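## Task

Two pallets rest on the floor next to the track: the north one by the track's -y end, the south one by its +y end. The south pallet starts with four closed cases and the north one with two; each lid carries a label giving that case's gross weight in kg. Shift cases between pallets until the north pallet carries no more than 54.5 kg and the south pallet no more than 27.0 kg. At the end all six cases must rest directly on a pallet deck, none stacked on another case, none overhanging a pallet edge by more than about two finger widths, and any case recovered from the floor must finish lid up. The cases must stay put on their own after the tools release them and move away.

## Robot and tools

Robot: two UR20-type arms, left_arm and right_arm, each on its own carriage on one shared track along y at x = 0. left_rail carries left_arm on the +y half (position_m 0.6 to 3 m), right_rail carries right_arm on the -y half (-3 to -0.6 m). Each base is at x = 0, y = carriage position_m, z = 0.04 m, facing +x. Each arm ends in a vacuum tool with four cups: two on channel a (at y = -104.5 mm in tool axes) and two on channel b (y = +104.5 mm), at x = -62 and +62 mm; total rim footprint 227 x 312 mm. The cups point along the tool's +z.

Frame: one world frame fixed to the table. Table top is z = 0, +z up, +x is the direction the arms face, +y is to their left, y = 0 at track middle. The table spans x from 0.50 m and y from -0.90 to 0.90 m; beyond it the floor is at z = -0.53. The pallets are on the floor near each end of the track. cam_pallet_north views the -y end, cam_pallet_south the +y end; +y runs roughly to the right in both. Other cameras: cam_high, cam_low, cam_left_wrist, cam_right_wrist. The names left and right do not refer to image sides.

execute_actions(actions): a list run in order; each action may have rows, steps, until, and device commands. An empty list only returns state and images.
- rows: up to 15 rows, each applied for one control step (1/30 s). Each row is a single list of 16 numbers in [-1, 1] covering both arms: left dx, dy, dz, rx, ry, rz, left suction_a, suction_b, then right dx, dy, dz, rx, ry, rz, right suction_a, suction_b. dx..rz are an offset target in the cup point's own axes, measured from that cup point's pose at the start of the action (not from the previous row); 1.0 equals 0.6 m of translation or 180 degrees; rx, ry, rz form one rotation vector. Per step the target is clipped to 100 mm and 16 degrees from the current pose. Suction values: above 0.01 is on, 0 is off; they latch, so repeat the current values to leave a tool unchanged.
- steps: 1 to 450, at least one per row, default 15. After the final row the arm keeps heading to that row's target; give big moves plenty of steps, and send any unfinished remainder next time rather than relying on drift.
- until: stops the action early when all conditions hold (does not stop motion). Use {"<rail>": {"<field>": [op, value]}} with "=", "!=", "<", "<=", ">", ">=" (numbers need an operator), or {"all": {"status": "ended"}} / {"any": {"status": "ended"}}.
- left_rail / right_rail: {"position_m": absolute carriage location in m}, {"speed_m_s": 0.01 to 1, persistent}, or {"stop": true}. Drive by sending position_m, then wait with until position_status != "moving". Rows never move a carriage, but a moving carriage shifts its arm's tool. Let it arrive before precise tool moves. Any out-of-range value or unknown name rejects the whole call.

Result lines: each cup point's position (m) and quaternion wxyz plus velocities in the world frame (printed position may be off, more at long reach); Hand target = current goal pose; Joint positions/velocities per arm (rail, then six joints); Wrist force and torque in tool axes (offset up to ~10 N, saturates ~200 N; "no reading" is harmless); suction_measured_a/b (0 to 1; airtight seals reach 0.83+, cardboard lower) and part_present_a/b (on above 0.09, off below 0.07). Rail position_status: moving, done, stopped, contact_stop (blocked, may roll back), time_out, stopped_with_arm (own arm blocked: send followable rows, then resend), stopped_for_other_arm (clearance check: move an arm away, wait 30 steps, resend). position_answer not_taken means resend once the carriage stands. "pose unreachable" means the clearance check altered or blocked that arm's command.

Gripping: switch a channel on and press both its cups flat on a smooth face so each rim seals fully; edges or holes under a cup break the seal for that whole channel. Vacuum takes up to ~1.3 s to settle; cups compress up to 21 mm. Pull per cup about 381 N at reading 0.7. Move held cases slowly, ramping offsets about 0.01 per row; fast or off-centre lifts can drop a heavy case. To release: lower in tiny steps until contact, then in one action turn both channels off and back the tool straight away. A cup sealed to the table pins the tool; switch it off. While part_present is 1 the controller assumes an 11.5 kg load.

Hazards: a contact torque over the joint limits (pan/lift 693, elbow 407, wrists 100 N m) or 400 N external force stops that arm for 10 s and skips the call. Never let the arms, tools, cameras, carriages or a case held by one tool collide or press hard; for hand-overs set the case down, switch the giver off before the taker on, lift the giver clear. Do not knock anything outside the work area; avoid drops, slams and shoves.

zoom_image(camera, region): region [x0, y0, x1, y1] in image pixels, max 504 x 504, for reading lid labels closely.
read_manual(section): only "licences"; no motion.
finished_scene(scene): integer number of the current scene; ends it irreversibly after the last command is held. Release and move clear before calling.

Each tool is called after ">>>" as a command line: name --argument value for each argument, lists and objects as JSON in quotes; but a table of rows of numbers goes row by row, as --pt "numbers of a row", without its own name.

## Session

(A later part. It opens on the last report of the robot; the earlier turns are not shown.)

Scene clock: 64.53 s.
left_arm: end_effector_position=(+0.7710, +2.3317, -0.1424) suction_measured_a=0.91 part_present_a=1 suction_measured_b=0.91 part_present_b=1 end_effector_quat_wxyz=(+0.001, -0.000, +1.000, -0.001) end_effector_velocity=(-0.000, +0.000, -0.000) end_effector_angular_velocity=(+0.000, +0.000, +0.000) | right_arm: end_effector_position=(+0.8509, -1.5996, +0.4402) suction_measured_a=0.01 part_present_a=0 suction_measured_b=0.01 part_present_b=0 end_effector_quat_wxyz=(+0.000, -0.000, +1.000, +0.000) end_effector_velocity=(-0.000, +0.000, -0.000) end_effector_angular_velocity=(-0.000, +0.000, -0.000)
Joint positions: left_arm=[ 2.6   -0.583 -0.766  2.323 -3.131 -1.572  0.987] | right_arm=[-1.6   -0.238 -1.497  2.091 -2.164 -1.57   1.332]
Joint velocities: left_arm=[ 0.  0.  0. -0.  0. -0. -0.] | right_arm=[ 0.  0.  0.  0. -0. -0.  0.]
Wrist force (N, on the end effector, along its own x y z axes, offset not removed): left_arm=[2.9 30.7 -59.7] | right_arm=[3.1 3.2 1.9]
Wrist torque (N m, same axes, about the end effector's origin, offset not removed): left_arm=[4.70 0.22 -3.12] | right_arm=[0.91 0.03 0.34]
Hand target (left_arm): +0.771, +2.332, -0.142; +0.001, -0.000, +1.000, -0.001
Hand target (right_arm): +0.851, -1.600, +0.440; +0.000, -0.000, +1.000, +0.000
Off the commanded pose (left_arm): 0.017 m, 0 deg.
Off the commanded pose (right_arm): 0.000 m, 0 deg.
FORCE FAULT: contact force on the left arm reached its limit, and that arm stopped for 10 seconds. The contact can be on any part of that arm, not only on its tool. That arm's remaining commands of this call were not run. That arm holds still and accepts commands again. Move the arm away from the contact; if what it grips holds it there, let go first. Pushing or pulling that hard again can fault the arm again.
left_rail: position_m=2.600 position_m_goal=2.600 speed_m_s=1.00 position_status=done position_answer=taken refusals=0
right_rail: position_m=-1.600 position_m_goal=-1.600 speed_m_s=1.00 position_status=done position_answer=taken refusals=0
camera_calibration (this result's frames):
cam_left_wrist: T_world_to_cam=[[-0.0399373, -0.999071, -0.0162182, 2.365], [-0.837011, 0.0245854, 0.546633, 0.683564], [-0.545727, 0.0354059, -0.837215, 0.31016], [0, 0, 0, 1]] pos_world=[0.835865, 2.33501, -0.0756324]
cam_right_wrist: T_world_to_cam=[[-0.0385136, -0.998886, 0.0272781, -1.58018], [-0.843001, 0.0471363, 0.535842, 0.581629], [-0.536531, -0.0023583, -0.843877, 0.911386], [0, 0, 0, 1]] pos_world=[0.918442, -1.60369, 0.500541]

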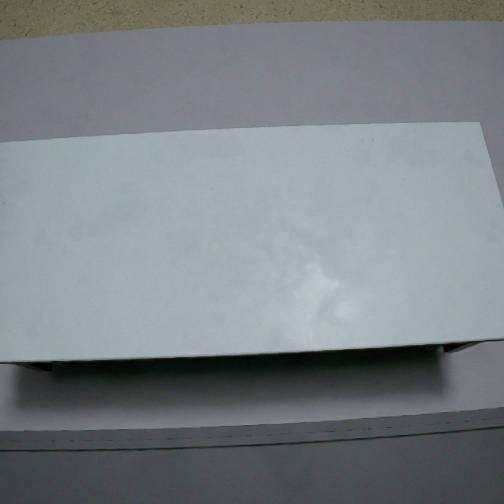

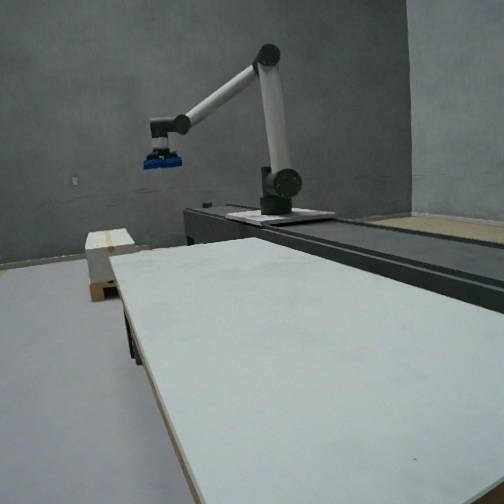

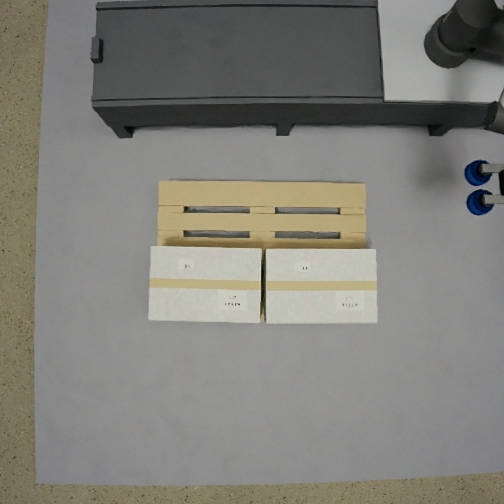

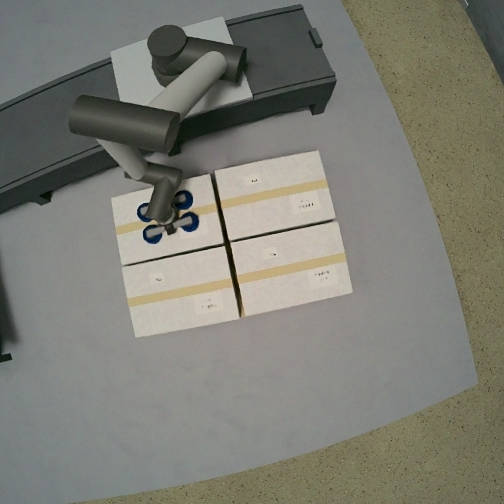

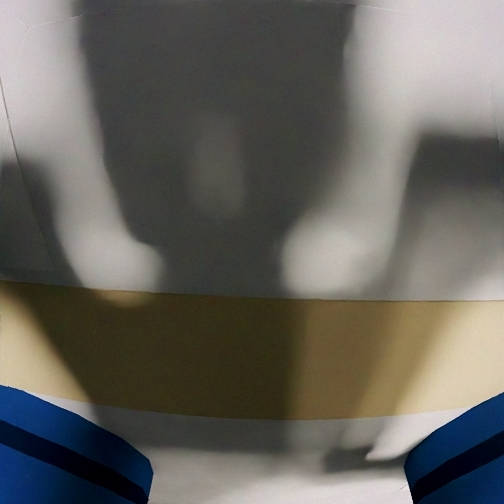

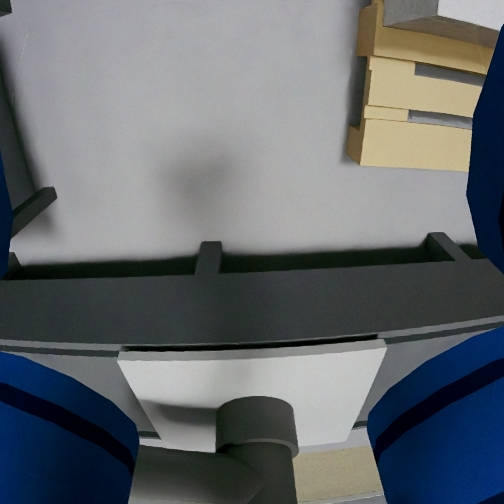

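>>> execute_actions --actions '[{"rows":[[0,0,-0.3,0,0,0,1,1,0,0,0,0,0,0,0,0],[0,0,-0.6,0,0,0,1,1,0,0,0,0,0,0,0,0],[0,0,-1,0,0,0,1,1,0,0,0,0,0,0,0,0]],"steps":60},{"left_rail":{"position_m":0.62},"rows":[[-0.13,0,0,0,0,0,1,1,0,0,0,0,0,0,0,0]],"steps":150,"until":{"left_rail":{"position_status":["!=","moving"]}}},{"steps":15},{"rows":[[0,0,0.3,0,0,0,1,1,0,0,0,0,0,0,0,0]],"steps":45}]'

Scene clock: 79.37 s.
left_arm: end_effector_position=(+0.8483, +0.3523, +0.2770) suction_measured_a=0.91 part_present_a=1 suction_measured_b=0.91 part_present_b=1 end_effector_quat_wxyz=(+0.001, -0.000, +1.000, -0.001) end_effector_velocity=(+0.000, +0.000, -0.000) end_effector_angular_velocity=(+0.000, +0.000, +0.000) | right_arm: end_effector_position=(+0.8509, -1.5996, +0.4402) suction_measured_a=0.01 part_present_a=0 suction_measured_b=0.01 part_present_b=0 end_effector_quat_wxyz=(+0.000, -0.000, +1.000, +0.000) end_effector_velocity=(-0.000, +0.000, +0.000) end_effector_angular_velocity=(-0.000, -0.000, +0.000)
Joint positions: left_arm=[ 0.62  -0.533 -1.31   2.154 -2.418 -1.572  1.037] | right_arm=[-1.6   -0.238 -1.497  2.091 -2.164 -1.57   1.332]
Joint velocities: left_arm=[ 0.  0.  0.  0. -0.  0.  0.] | right_arm=[ 0.  0. -0.  0. -0.  0. -0.]
Wrist force (N, on the end effector, along its own x y z axes, offset not removed): left_arm=[-1.8 -3.5 35.3] | right_arm=[-0.2 5.2 0.8]
Wrist torque (N m, same axes, about the end effector's origin, offset not removed): left_arm=[-8.38 1.07 -0.38] | right_arm=[1.16 0.40 0.41]
Hand target (left_arm): +0.848, +0.352, +0.277; +0.001, -0.000, +1.000, -0.001
Hand target (right_arm): +0.851, -1.600, +0.440; +0.000, -0.000, +1.000, +0.000
Off the commanded pose (left_arm): 0.000 m, 0 deg.
Off the commanded pose (right_arm): 0.000 m, 0 deg.
left_rail: position_m=0.620 position_m_goal=0.620 speed_m_s=1.00 position_status=done position_answer=taken refusals=0
right_rail: position_m=-1.600 position_m_goal=-1.600 speed_m_s=1.00 position_status=done position_answer=taken refusals=0
camera_calibration (this result's frames):
cam_left_wrist: T_world_to_cam=[[-0.0399278, -0.999067, -0.0164293, 0.397307], [-0.836999, 0.0244611, 0.546657, 0.567681], [-0.545746, 0.0355781, -0.837195, 0.773562], [0, 0, 0, 1]] pos_world=[0.91318, 0.355529, 0.343823]
cam_right_wrist: T_world_to_cam=[[-0.0385135, -0.998886, 0.0272781, -1.58018], [-0.843001, 0.0471363, 0.535842, 0.581629], [-0.536531, -0.00235832, -0.843877, 0.911386], [0, 0, 0, 1]] pos_world=[0.918442, -1.60369, 0.500541]

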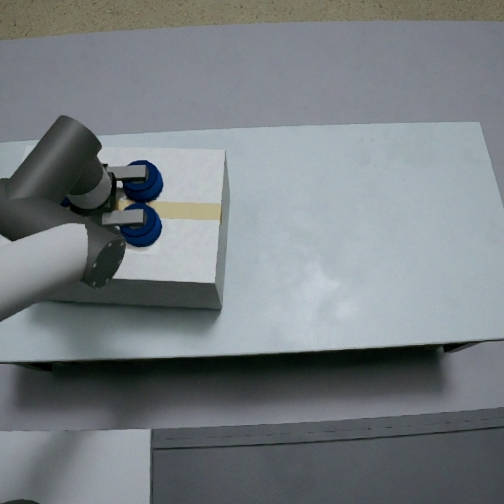

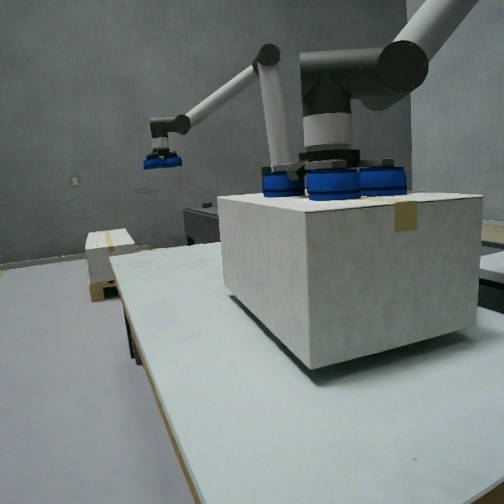

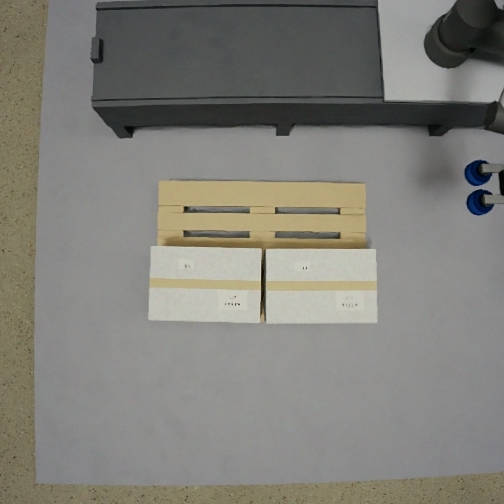

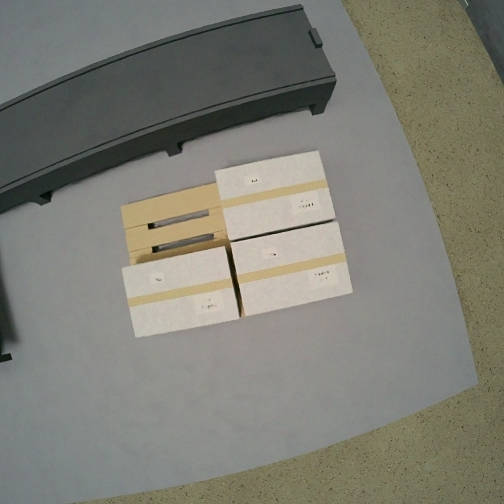

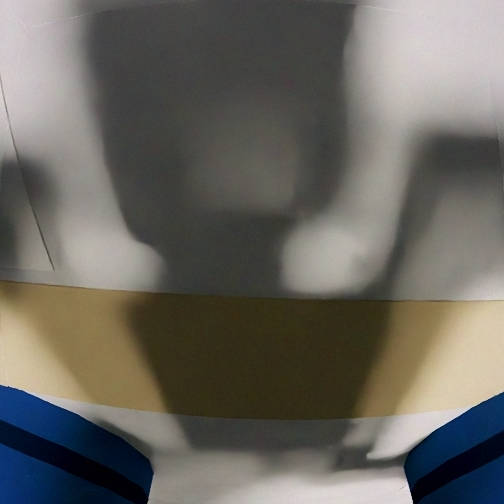

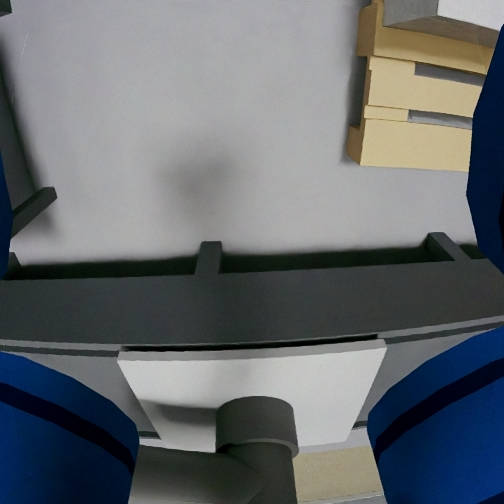

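>>> execute_actions --actions '[{"rows":[[0,0,0.03,0,0,0,1,1,0,0,0,0,0,0,0,0]],"steps":30}]'

Scene clock: 84.63 s.
left_arm: end_effector_position=(+0.8484, +0.3523, +0.2591) suction_measured_a=0.91 part_present_a=1 suction_measured_b=0.91 part_present_b=1 end_effector_quat_wxyz=(+0.001, -0.000, +1.000, -0.001) end_effector_velocity=(-0.000, +0.000, -0.000) end_effector_angular_velocity=(+0.000, +0.000, -0.000) | right_arm: end_effector_position=(+0.8509, -1.5996, +0.4402) suction_measured_a=0.01 part_present_a=0 suction_measured_b=0.01 part_present_b=0 end_effector_quat_wxyz=(+0.000, -0.000, +1.000, +0.000) end_effector_velocity=(-0.000, +0.000, +0.000) end_effector_angular_velocity=(-0.000, -0.000, +0.000)
Joint positions: left_arm=[ 0.62  -0.533 -1.291  2.163 -2.446 -1.572  1.037] | right_arm=[-1.6   -0.238 -1.497  2.091 -2.164 -1.57   1.332]
Joint velocities: left_arm=[ 0.  0.  0.  0. -0.  0.  0.] | right_arm=[ 0.  0. -0.  0. -0. -0. -0.]
Wrist force (N, on the end effector, along its own x y z axes, offset not removed): left_arm=[-1.6 -7.8 36.9] | right_arm=[1.1 3.2 1.2]
Wrist torque (N m, same axes, about the end effector's origin, offset not removed): left_arm=[-8.68 0.80 -0.48] | right_arm=[0.85 0.21 0.37]
Hand target (left_arm): +0.848, +0.352, +0.259; +0.001, -0.000, +1.000, -0.001
Hand target (right_arm): +0.851, -1.600, +0.440; +0.000, -0.000, +1.000, +0.000
Off the commanded pose (left_arm): 0.000 m, 0 deg.
Off the commanded pose (right_arm): 0.000 m, 0 deg.
left_rail: position_m=0.620 position_m_goal=0.620 speed_m_s=1.00 position_status=done position_answer=taken refusals=0
right_rail: position_m=-1.600 position_m_goal=-1.600 speed_m_s=1.00 position_status=done position_answer=taken refusals=0
camera_calibration (this result's frames):
cam_left_wrist: T_world_to_cam=[[-0.0399322, -0.999067, -0.0164644, 0.397034], [-0.837017, 0.0244467, 0.546631, 0.577563], [-0.545718, 0.0356092, -0.837212, 0.758507], [0, 0, 0, 1]] pos_world=[0.913216, 0.355534, 0.325854]
cam_right_wrist: T_world_to_cam=[[-0.0385136, -0.998886, 0.0272781, -1.58018], [-0.843001, 0.0471363, 0.535842, 0.581629], [-0.536531, -0.00235828, -0.843878, 0.911386], [0, 0, 0, 1]] pos_world=[0.918442, -1.60369, 0.500541]

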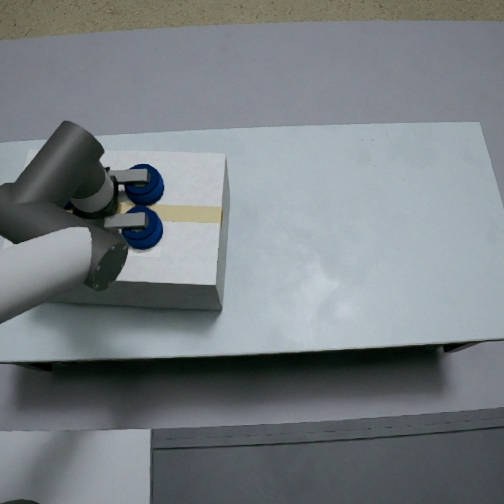

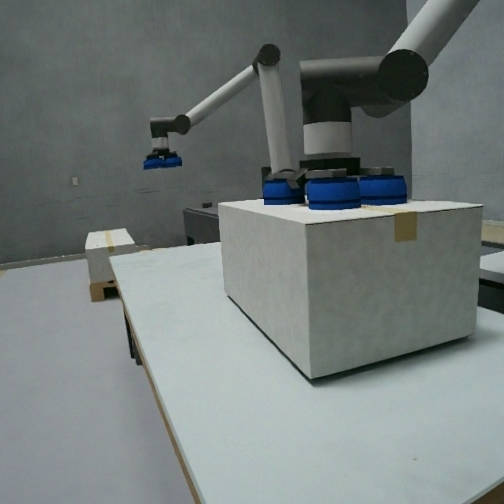

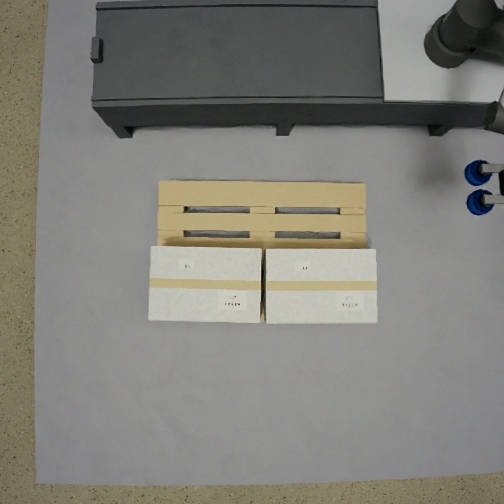

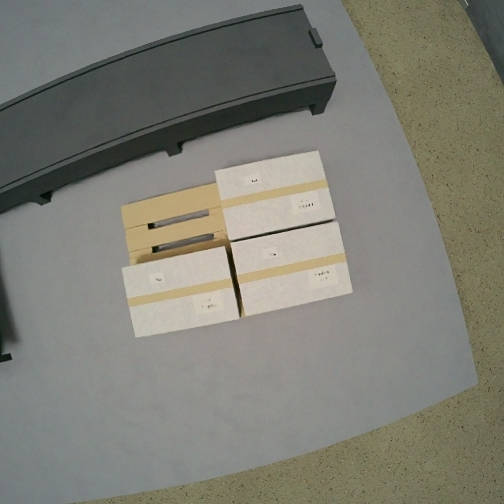

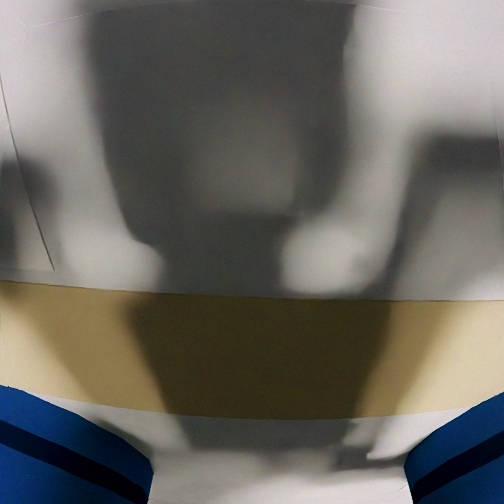

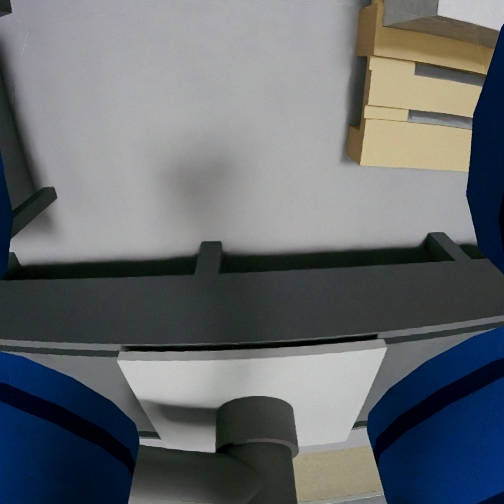

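>>> execute_actions --actions '[{"rows":[[0,0,0.025,0,0,0,1,1,0,0,0,0,0,0,0,0]],"steps":30}]'

Scene clock: 87.57 s.
left_arm: end_effector_position=(+0.8484, +0.3522, +0.2442) suction_measured_a=0.91 part_present_a=1 suction_measured_b=0.91 part_present_b=1 end_effector_quat_wxyz=(+0.001, -0.000, +1.000, -0.001) end_effector_velocity=(-0.000, +0.000, -0.000) end_effector_angular_velocity=(+0.000, +0.000, -0.000) | right_arm: end_effector_position=(+0.8509, -1.5996, +0.4402) suction_measured_a=0.01 part_present_a=0 suction_measured_b=0.01 part_present_b=0 end_effector_quat_wxyz=(+0.000, -0.000, +1.000, +0.000) end_effector_velocity=(-0.000, +0.000, +0.000) end_effector_angular_velocity=(-0.000, -0.000, +0.000)
Joint positions: left_arm=[ 0.62  -0.533 -1.275  2.171 -2.47  -1.572  1.037] | right_arm=[-1.6   -0.238 -1.497  2.091 -2.164 -1.57   1.332]
Joint velocities: left_arm=[ 0.  0.  0.  0. -0. -0.  0.] | right_arm=[ 0. -0. -0.  0. -0.  0. -0.]
Wrist force (N, on the end effector, along its own x y z axes, offset not removed): left_arm=[2.8 8.2 -1.4] | right_arm=[3.9 1.0 -0.1]
Wrist torque (N m, same axes, about the end effector's origin, offset not removed): left_arm=[1.07 -2.74 0.29] | right_arm=[0.62 -0.03 0.27]
Hand target (left_arm): +0.848, +0.352, +0.244; +0.001, -0.000, +1.000, -0.001
Hand target (right_arm): +0.851, -1.600, +0.440; +0.000, -0.000, +1.000, +0.000
Off the commanded pose (left_arm): 0.000 m, 0 deg.
Off the commanded pose (right_arm): 0.000 m, 0 deg.
left_rail: position_m=0.620 position_m_goal=0.620 speed_m_s=1.00 position_status=done position_answer=taken refusals=0
right_rail: position_m=-1.600 position_m_goal=-1.600 speed_m_s=1.00 position_status=done position_answer=taken refusals=0
camera_calibration (this result's frames):
cam_left_wrist: T_world_to_cam=[[-0.0399229, -0.99907, -0.0162842, 0.396672], [-0.837102, 0.0245431, 0.546496, 0.585803], [-0.545588, 0.0354492, -0.837304, 0.746104], [0, 0, 0, 1]] pos_world=[0.913279, 0.355476, 0.311036]
cam_right_wrist: T_world_to_cam=[[-0.0385134, -0.998886, 0.0272784, -1.58018], [-0.843002, 0.0471363, 0.535842, 0.581629], [-0.536531, -0.00235859, -0.843878, 0.911385], [0, 0, 0, 1]] pos_world=[0.918442, -1.60369, 0.500541]

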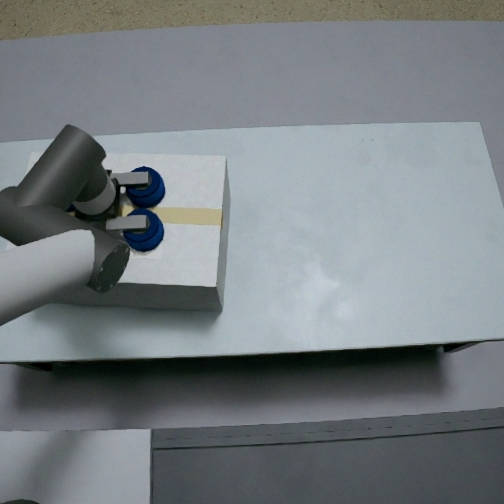

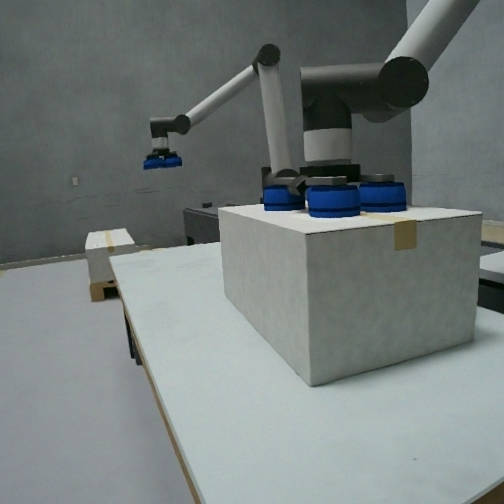

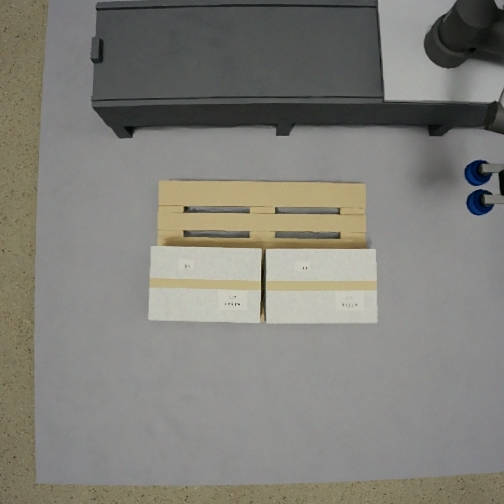

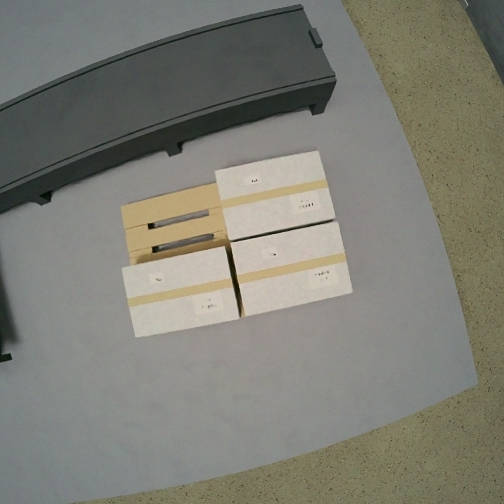

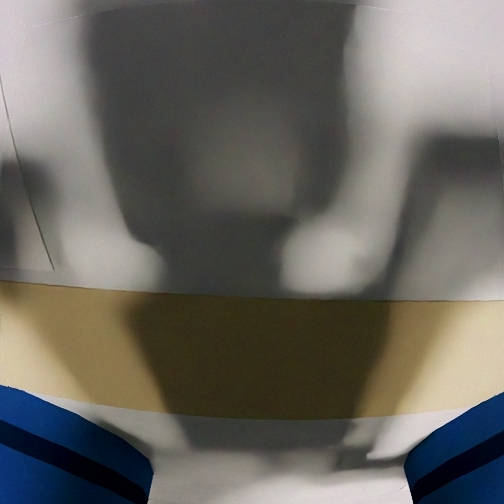

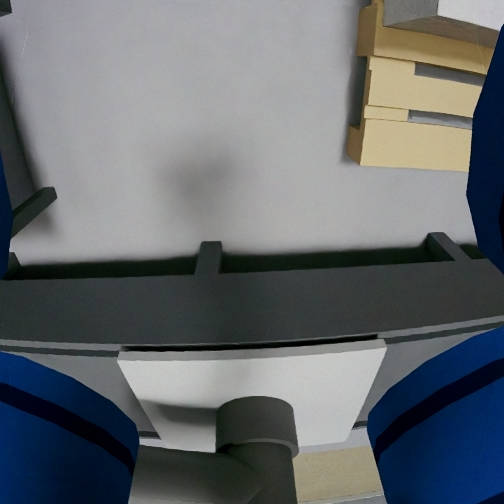

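>>> execute_actions --actions '[{"rows":[[0,0,-0.5,0,0,0,0,0,0,0,0,0,0,0,0,0]],"steps":40},{"left_rail":{"position_m":2.6},"right_rail":{"position_m":-0.62},"rows":[[-0.52,-0.08,0,0,0,0,0,0,0,0.5,0,0,0,0,0,0]],"steps":150,"until":{"all":{"status":"ended"}}},{"rows":[[0,0,0.6,0,0,0,0,0,0,1,0,0,0,0,0,0]],"steps":60},{"rows":[[0,0,0.52,0,0,0,1,1,0,0,0.3,0,0,0,1,1]],"steps":75}]'

Scene clock: 115.30 s.
left_arm: end_effector_position=(+1.1604, +2.2844, -0.1185) suction_measured_a=0.91 part_present_a=1 suction_measured_b=0.91 part_present_b=1 end_effector_quat_wxyz=(+0.002, -0.001, +1.000, -0.002) end_effector_velocity=(+0.000, -0.000, +0.000) end_effector_angular_velocity=(+0.000, -0.000, +0.000) | right_arm: end_effector_position=(+0.8502, +0.2806, +0.2599) suction_measured_a=0.98 part_present_a=1 suction_measured_b=0.98 part_present_b=1 end_effector_quat_wxyz=(-0.000, -0.000, +1.000, +0.000) end_effector_velocity=(-0.000, -0.000, +0.000) end_effector_angular_velocity=(-0.000, -0.000, -0.000)
Joint positions: left_arm=[ 2.6   -0.433 -0.667  1.741 -2.65  -1.572  1.136] | right_arm=[-0.62   0.651 -0.976  1.627 -2.222 -1.57   2.221]
Joint velocities: left_arm=[ 0. -0. -0.  0. -0.  0. -0.] | right_arm=[ 0.  0. -0.  0.  0. -0.  0.]
Wrist force (N, on the end effector, along its own x y z axes, offset not removed): left_arm=[8.3 21.8 -56.0] | right_arm=[7.4 1.7 40.3]
Wrist torque (N m, same axes, about the end effector's origin, offset not removed): left_arm=[-4.33 6.43 -2.76] | right_arm=[3.48 -0.52 0.18]
Hand target (left_arm): +1.160, +2.284, -0.119; +0.002, -0.001, +1.000, -0.002
Hand target (right_arm): +0.850, +0.281, +0.260; -0.000, -0.000, +1.000, +0.000
Off the commanded pose (left_arm): 0.009 m, 0 deg.
Off the commanded pose (right_arm): 0.000 m, 0 deg.
FORCE FAULT: contact force on the left arm reached its limit, and that arm stopped for 10 seconds. The contact can be on any part of that arm, not only on its tool. That arm's remaining commands of this call were not run. That arm holds still and accepts commands again. Move the arm away from the contact; if what it grips holds it there, let go first. Pushing or pulling that hard again can fault the arm again.
left_rail: position_m=2.600 position_m_goal=2.600 speed_m_s=1.00 position_status=done position_answer=taken refusals=0
right_rail: position_m=-0.620 position_m_goal=-0.620 speed_m_s=1.00 position_status=done position_answer=taken refusals=0
camera_calibration (this result's frames):
cam_left_wrist: T_world_to_cam=[[-0.0396302, -0.999091, -0.0156907, 2.33339], [-0.838162, 0.0246896, 0.544863, 0.998463], [-0.54398, 0.0347444, -0.838378, 0.543677], [0, 0, 0, 1]] pos_world=[1.2251, 2.28773, -0.0516056]
cam_right_wrist: T_world_to_cam=[[-0.0385021, -0.998878, 0.0275626, 0.30267], [-0.842658, 0.0472809, 0.536369, 0.58855], [-0.537071, -0.00257454, -0.843533, 0.763712], [0, 0, 0, 1]] pos_world=[0.917767, 0.27647, 0.320195]

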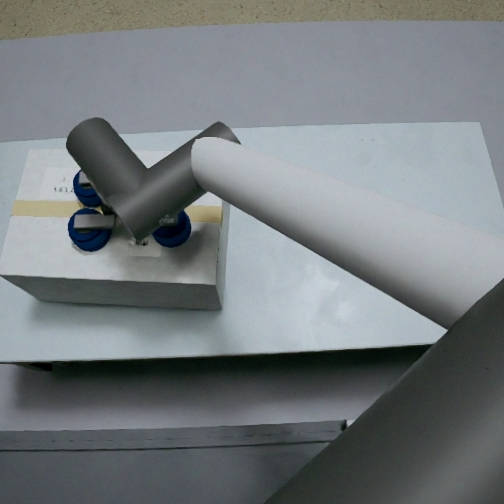

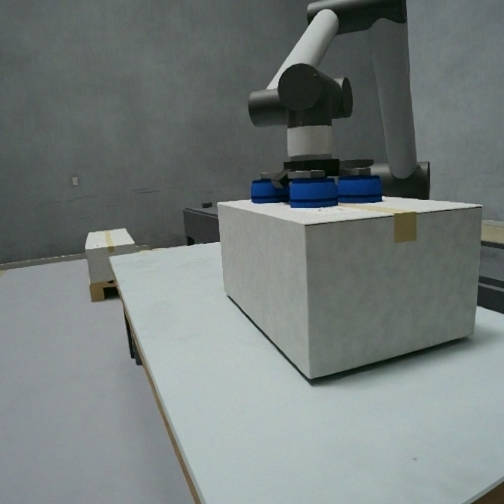

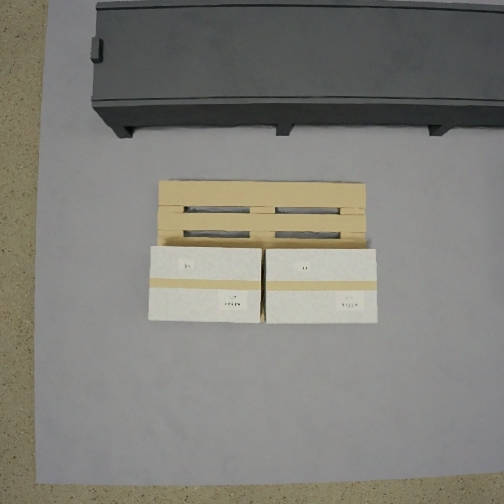

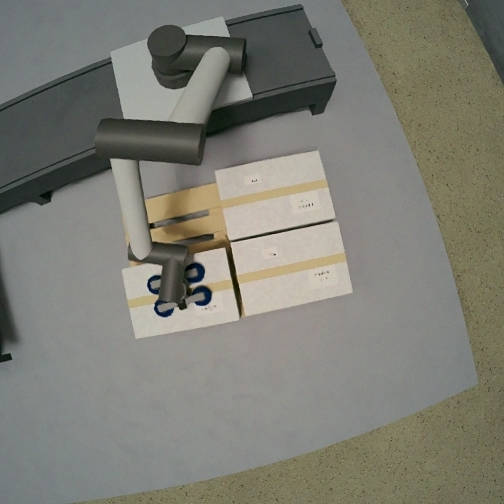

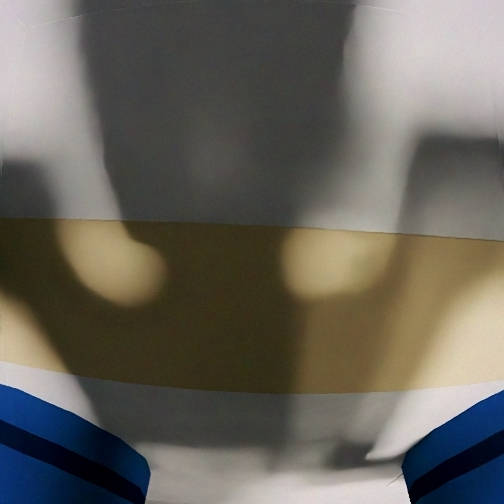

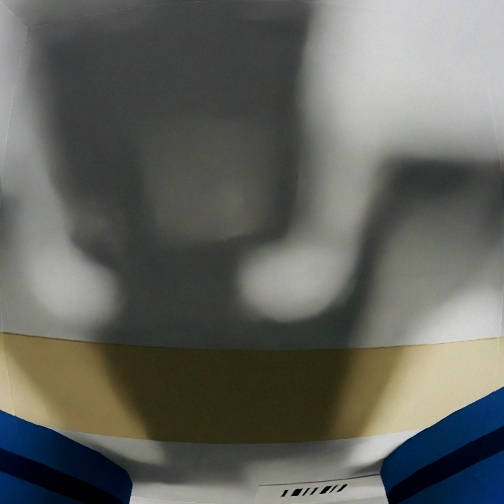

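>>> execute_actions --actions '[{"rows":[[0,0,-0.3,0,0,0,1,1,0,0,-0.1,0,0,0,1,1],[0,0,-0.6,0,0,0,1,1,0,0,-0.2,0,0,0,1,1],[0,0,-1,0,0,0,1,1,0,0,-0.4,0,0,0,1,1]],"steps":60},{"right_rail":{"position_m":-2.65},"rows":[[0.52,0,0,0,0,0,1,1,0.07,-1,0,0,0,0,1,1]],"steps":45},{"left_rail":{"position_m":0.62},"steps":150,"until":{"all":{"status":"ended"}}},{"rows":[[0,0,0.33,0,0,0,1,1,0,-0.97,0,0,0,0,1,1]],"steps":60}]'

Scene clock: 134.53 s.
left_arm: end_effector_position=(+0.8470, +0.3046, +0.2820) suction_measured_a=0.91 part_present_a=1 suction_measured_b=0.91 part_present_b=1 end_effector_quat_wxyz=(+0.002, -0.001, +1.000, -0.002) end_effector_velocity=(+0.000, +0.000, -0.000) end_effector_angular_velocity=(+0.000, +0.000, +0.000) | right_arm: end_effector_position=(+0.8088, -2.9320, +0.5003) suction_measured_a=0.98 part_present_a=1 suction_measured_b=0.98 part_present_b=1 end_effector_quat_wxyz=(+0.000, -0.000, +1.000, +0.000) end_effector_velocity=(+0.000, -0.001, +0.000) end_effector_angular_velocity=(+0.000, -0.000, +0.000)
Joint positions: left_arm=[ 0.62  -0.581 -1.302  2.133 -2.406 -1.571  0.989] | right_arm=[-2.65  -0.573 -1.532  2.031 -2.07  -1.57   0.998]
Joint velocities: left_arm=[ 0.  0.  0.  0. -0.  0.  0.] | right_arm=[ 0.    -0.001  0.001 -0.001  0.     0.    -0.001]
Wrist force (N, on the end effector, along its own x y z axes, offset not removed): left_arm=[-5.4 -3.2 -20.3] | right_arm=[-0.1 -0.5 37.4]
Wrist torque (N m, same axes, about the end effector's origin, offset not removed): left_arm=[3.61 3.84 -0.63] | right_arm=[3.60 0.46 0.28]
Hand target (left_arm): +0.847, +0.305, +0.282; +0.002, -0.001, +1.000, -0.002
Hand target (right_arm): +0.809, -2.932, +0.500; +0.000, -0.000, +1.000, +0.000
Off the commanded pose (left_arm): 0.000 m, 0 deg.
Off the commanded pose (right_arm): 0.001 m, 0 deg.
left_rail: position_m=0.620 position_m_goal=0.620 speed_m_s=1.00 position_status=done position_answer=taken refusals=0
right_rail: position_m=-2.650 position_m_goal=-2.650 speed_m_s=1.00 position_status=done position_answer=taken refusals=0
camera_calibration (this result's frames):
cam_left_wrist: T_world_to_cam=[[-0.039672, -0.999092, -0.0155422, 0.349278], [-0.838006, 0.0247959, 0.545098, 0.566157], [-0.544217, 0.0346496, -0.838228, 0.777976], [0, 0, 0, 1]] pos_world=[0.911688, 0.307966, 0.348939]
cam_right_wrist: T_world_to_cam=[[-0.0384901, -0.998886, 0.0273034, -2.91437], [-0.843198, 0.0471292, 0.535533, 0.577079], [-0.536223, -0.00240941, -0.844073, 0.936047], [0, 0, 0, 1]] pos_world=[0.876348, -2.93606, 0.560619]

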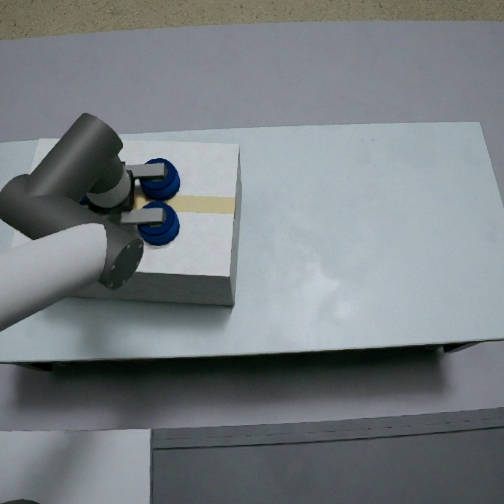

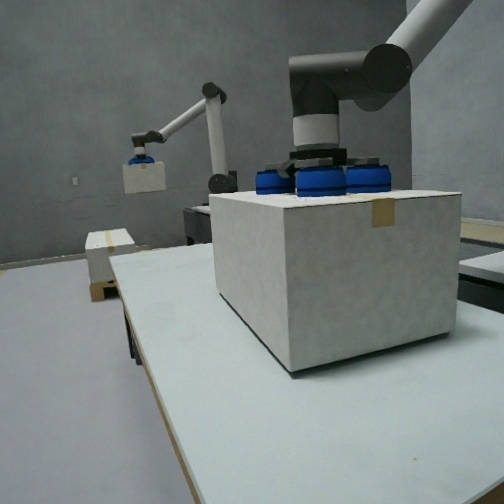

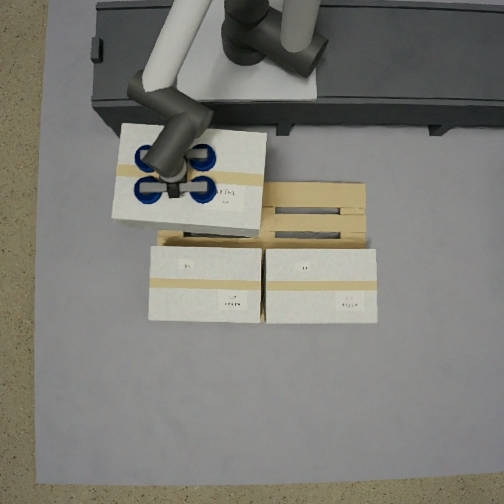

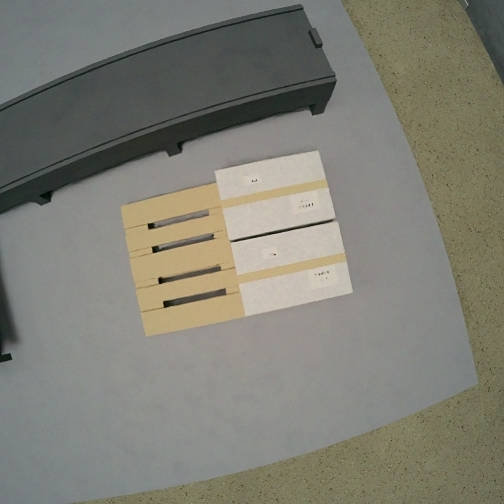

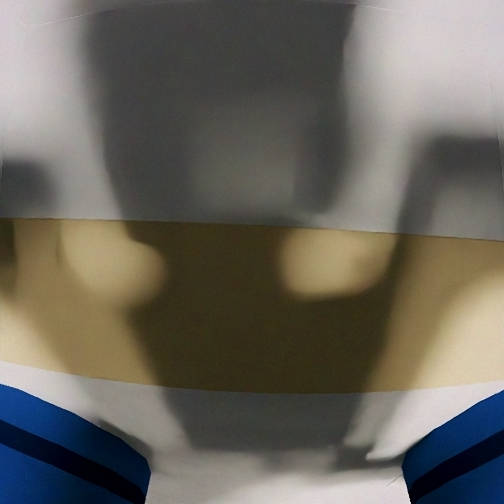

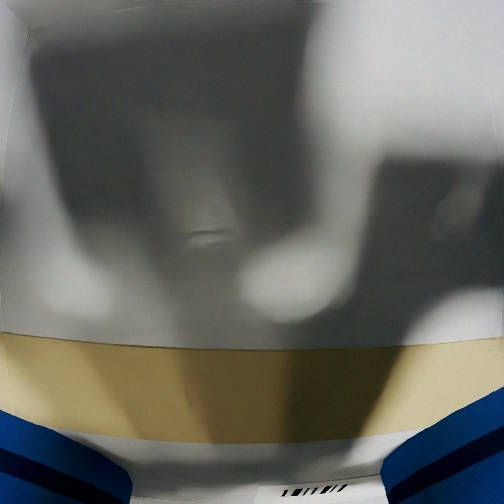

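>>> execute_actions --actions '[{"rows":[[0,0,0.02,0,0,0,1,1,0,0,0.3,0,0,0,1,1],[0,0,0.04,0,0,0,1,1,0,0,0.6,0,0,0,1,1],[0,0,0.055,0,0,0,1,1,0,0,0.97,0,0,0,1,1]],"steps":75}]'

Scene clock: 149.00 s.
left_arm: end_effector_position=(+0.8474, +0.3043, +0.2667) suction_measured_a=0.91 part_present_a=1 suction_measured_b=0.91 part_present_b=1 end_effector_quat_wxyz=(+0.002, -0.001, +1.000, -0.002) end_effector_velocity=(-0.000, -0.000, +0.000) end_effector_angular_velocity=(-0.000, +0.000, +0.000) | right_arm: end_effector_position=(+0.8089, -2.9320, -0.0824) suction_measured_a=0.98 part_present_a=1 suction_measured_b=0.98 part_present_b=1 end_effector_quat_wxyz=(+0.000, -0.000, +1.000, +0.000) end_effector_velocity=(+0.000, -0.000, +0.000) end_effector_angular_velocity=(-0.000, -0.000, +0.000)
Joint positions: left_arm=[ 0.62  -0.581 -1.286  2.141 -2.431 -1.571  0.989] | right_arm=[-2.65  -0.573 -0.855  2.277 -2.993 -1.57   0.998]
Joint velocities: left_arm=[ 0. -0. -0. -0.  0. -0. -0.] | right_arm=[ 0. -0. -0. -0.  0.  0. -0.]
Wrist force (N, on the end effector, along its own x y z axes, offset not removed): left_arm=[3.3 4.6 -64.8] | right_arm=[2.1 3.0 39.9]
Wrist torque (N m, same axes, about the end effector's origin, offset not removed): left_arm=[-10.20 12.12 -0.70] | right_arm=[3.77 0.42 0.27]
Hand target (left_arm): +0.847, +0.304, +0.267; +0.003, -0.001, +1.000, -0.002
Hand target (right_arm): +0.809, -2.932, -0.082; +0.000, -0.000, +1.000, +0.000
Off the commanded pose (left_arm): 0.018 m, 0 deg.
Off the commanded pose (right_arm): 0.001 m, 0 deg.
FORCE FAULT: contact force on the left arm reached its limit, and that arm stopped for 10 seconds. The contact can be on any part of that arm, not only on its tool. That arm's remaining commands of this call were not run. That arm holds still and accepts commands again. Move the arm away from the contact; if what it grips holds it there, let go first. Pushing or pulling that hard again can fault the arm again.
left_rail: position_m=0.620 position_m_goal=0.620 speed_m_s=1.00 position_status=done position_answer=taken refusals=0
right_rail: position_m=-2.650 position_m_goal=-2.650 speed_m_s=1.00 position_status=done position_answer=taken refusals=0
camera_calibration (this result's frames):
cam_left_wrist: T_world_to_cam=[[-0.0396594, -0.9991, -0.015064, 0.348645], [-0.838484, 0.0250763, 0.544348, 0.575445], [-0.543481, 0.0342194, -0.838724, 0.765002], [0, 0, 0, 1]] pos_world=[0.912093, 0.307723, 0.333635]
cam_right_wrist: T_world_to_cam=[[-0.0384901, -0.998886, 0.0273034, -2.89847], [-0.843198, 0.0471292, 0.535533, 0.88918], [-0.536223, -0.00240943, -0.844073, 0.444311], [0, 0, 0, 1]] pos_world=[0.876442, -2.93608, -0.0220165]

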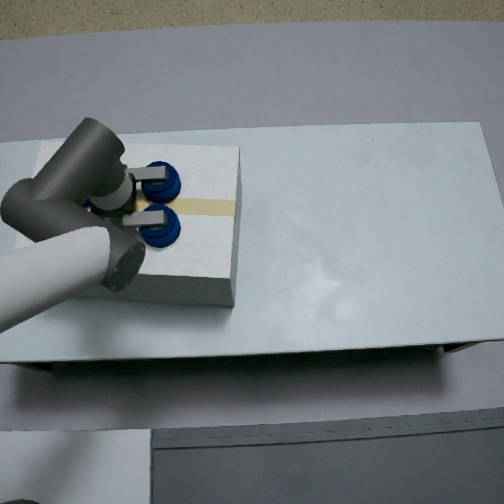

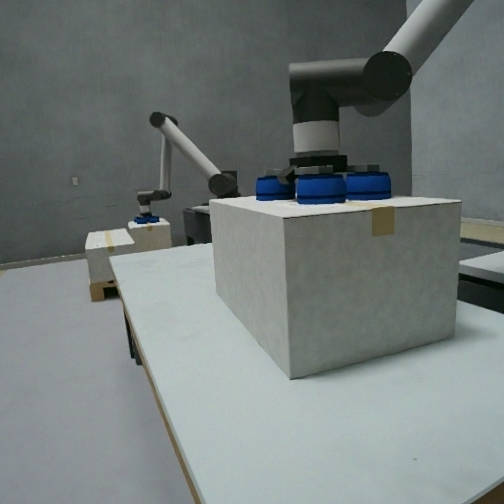

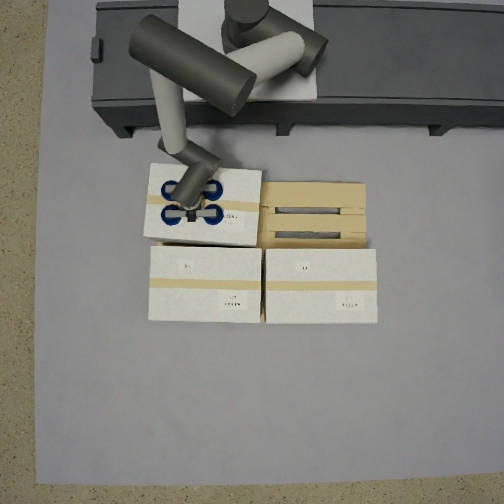

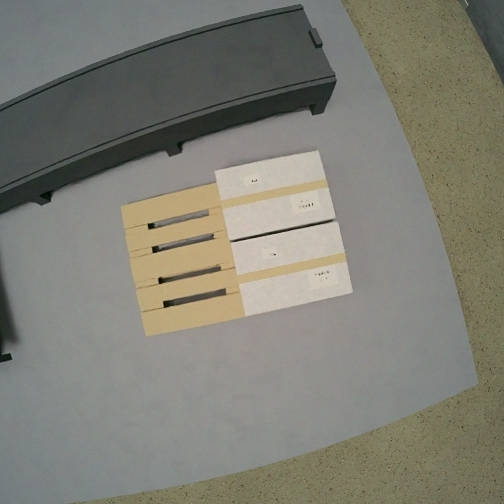

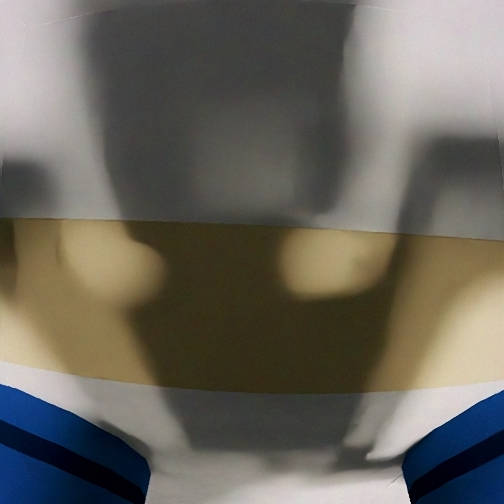

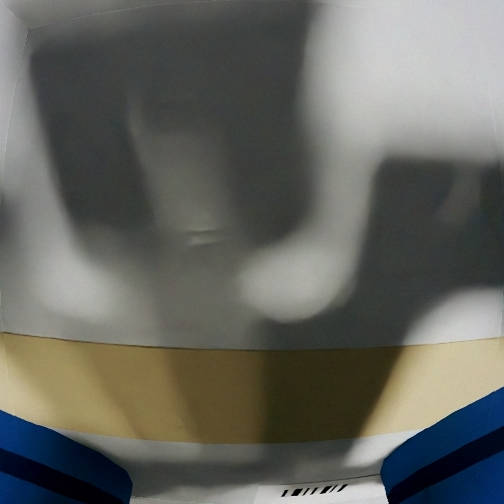

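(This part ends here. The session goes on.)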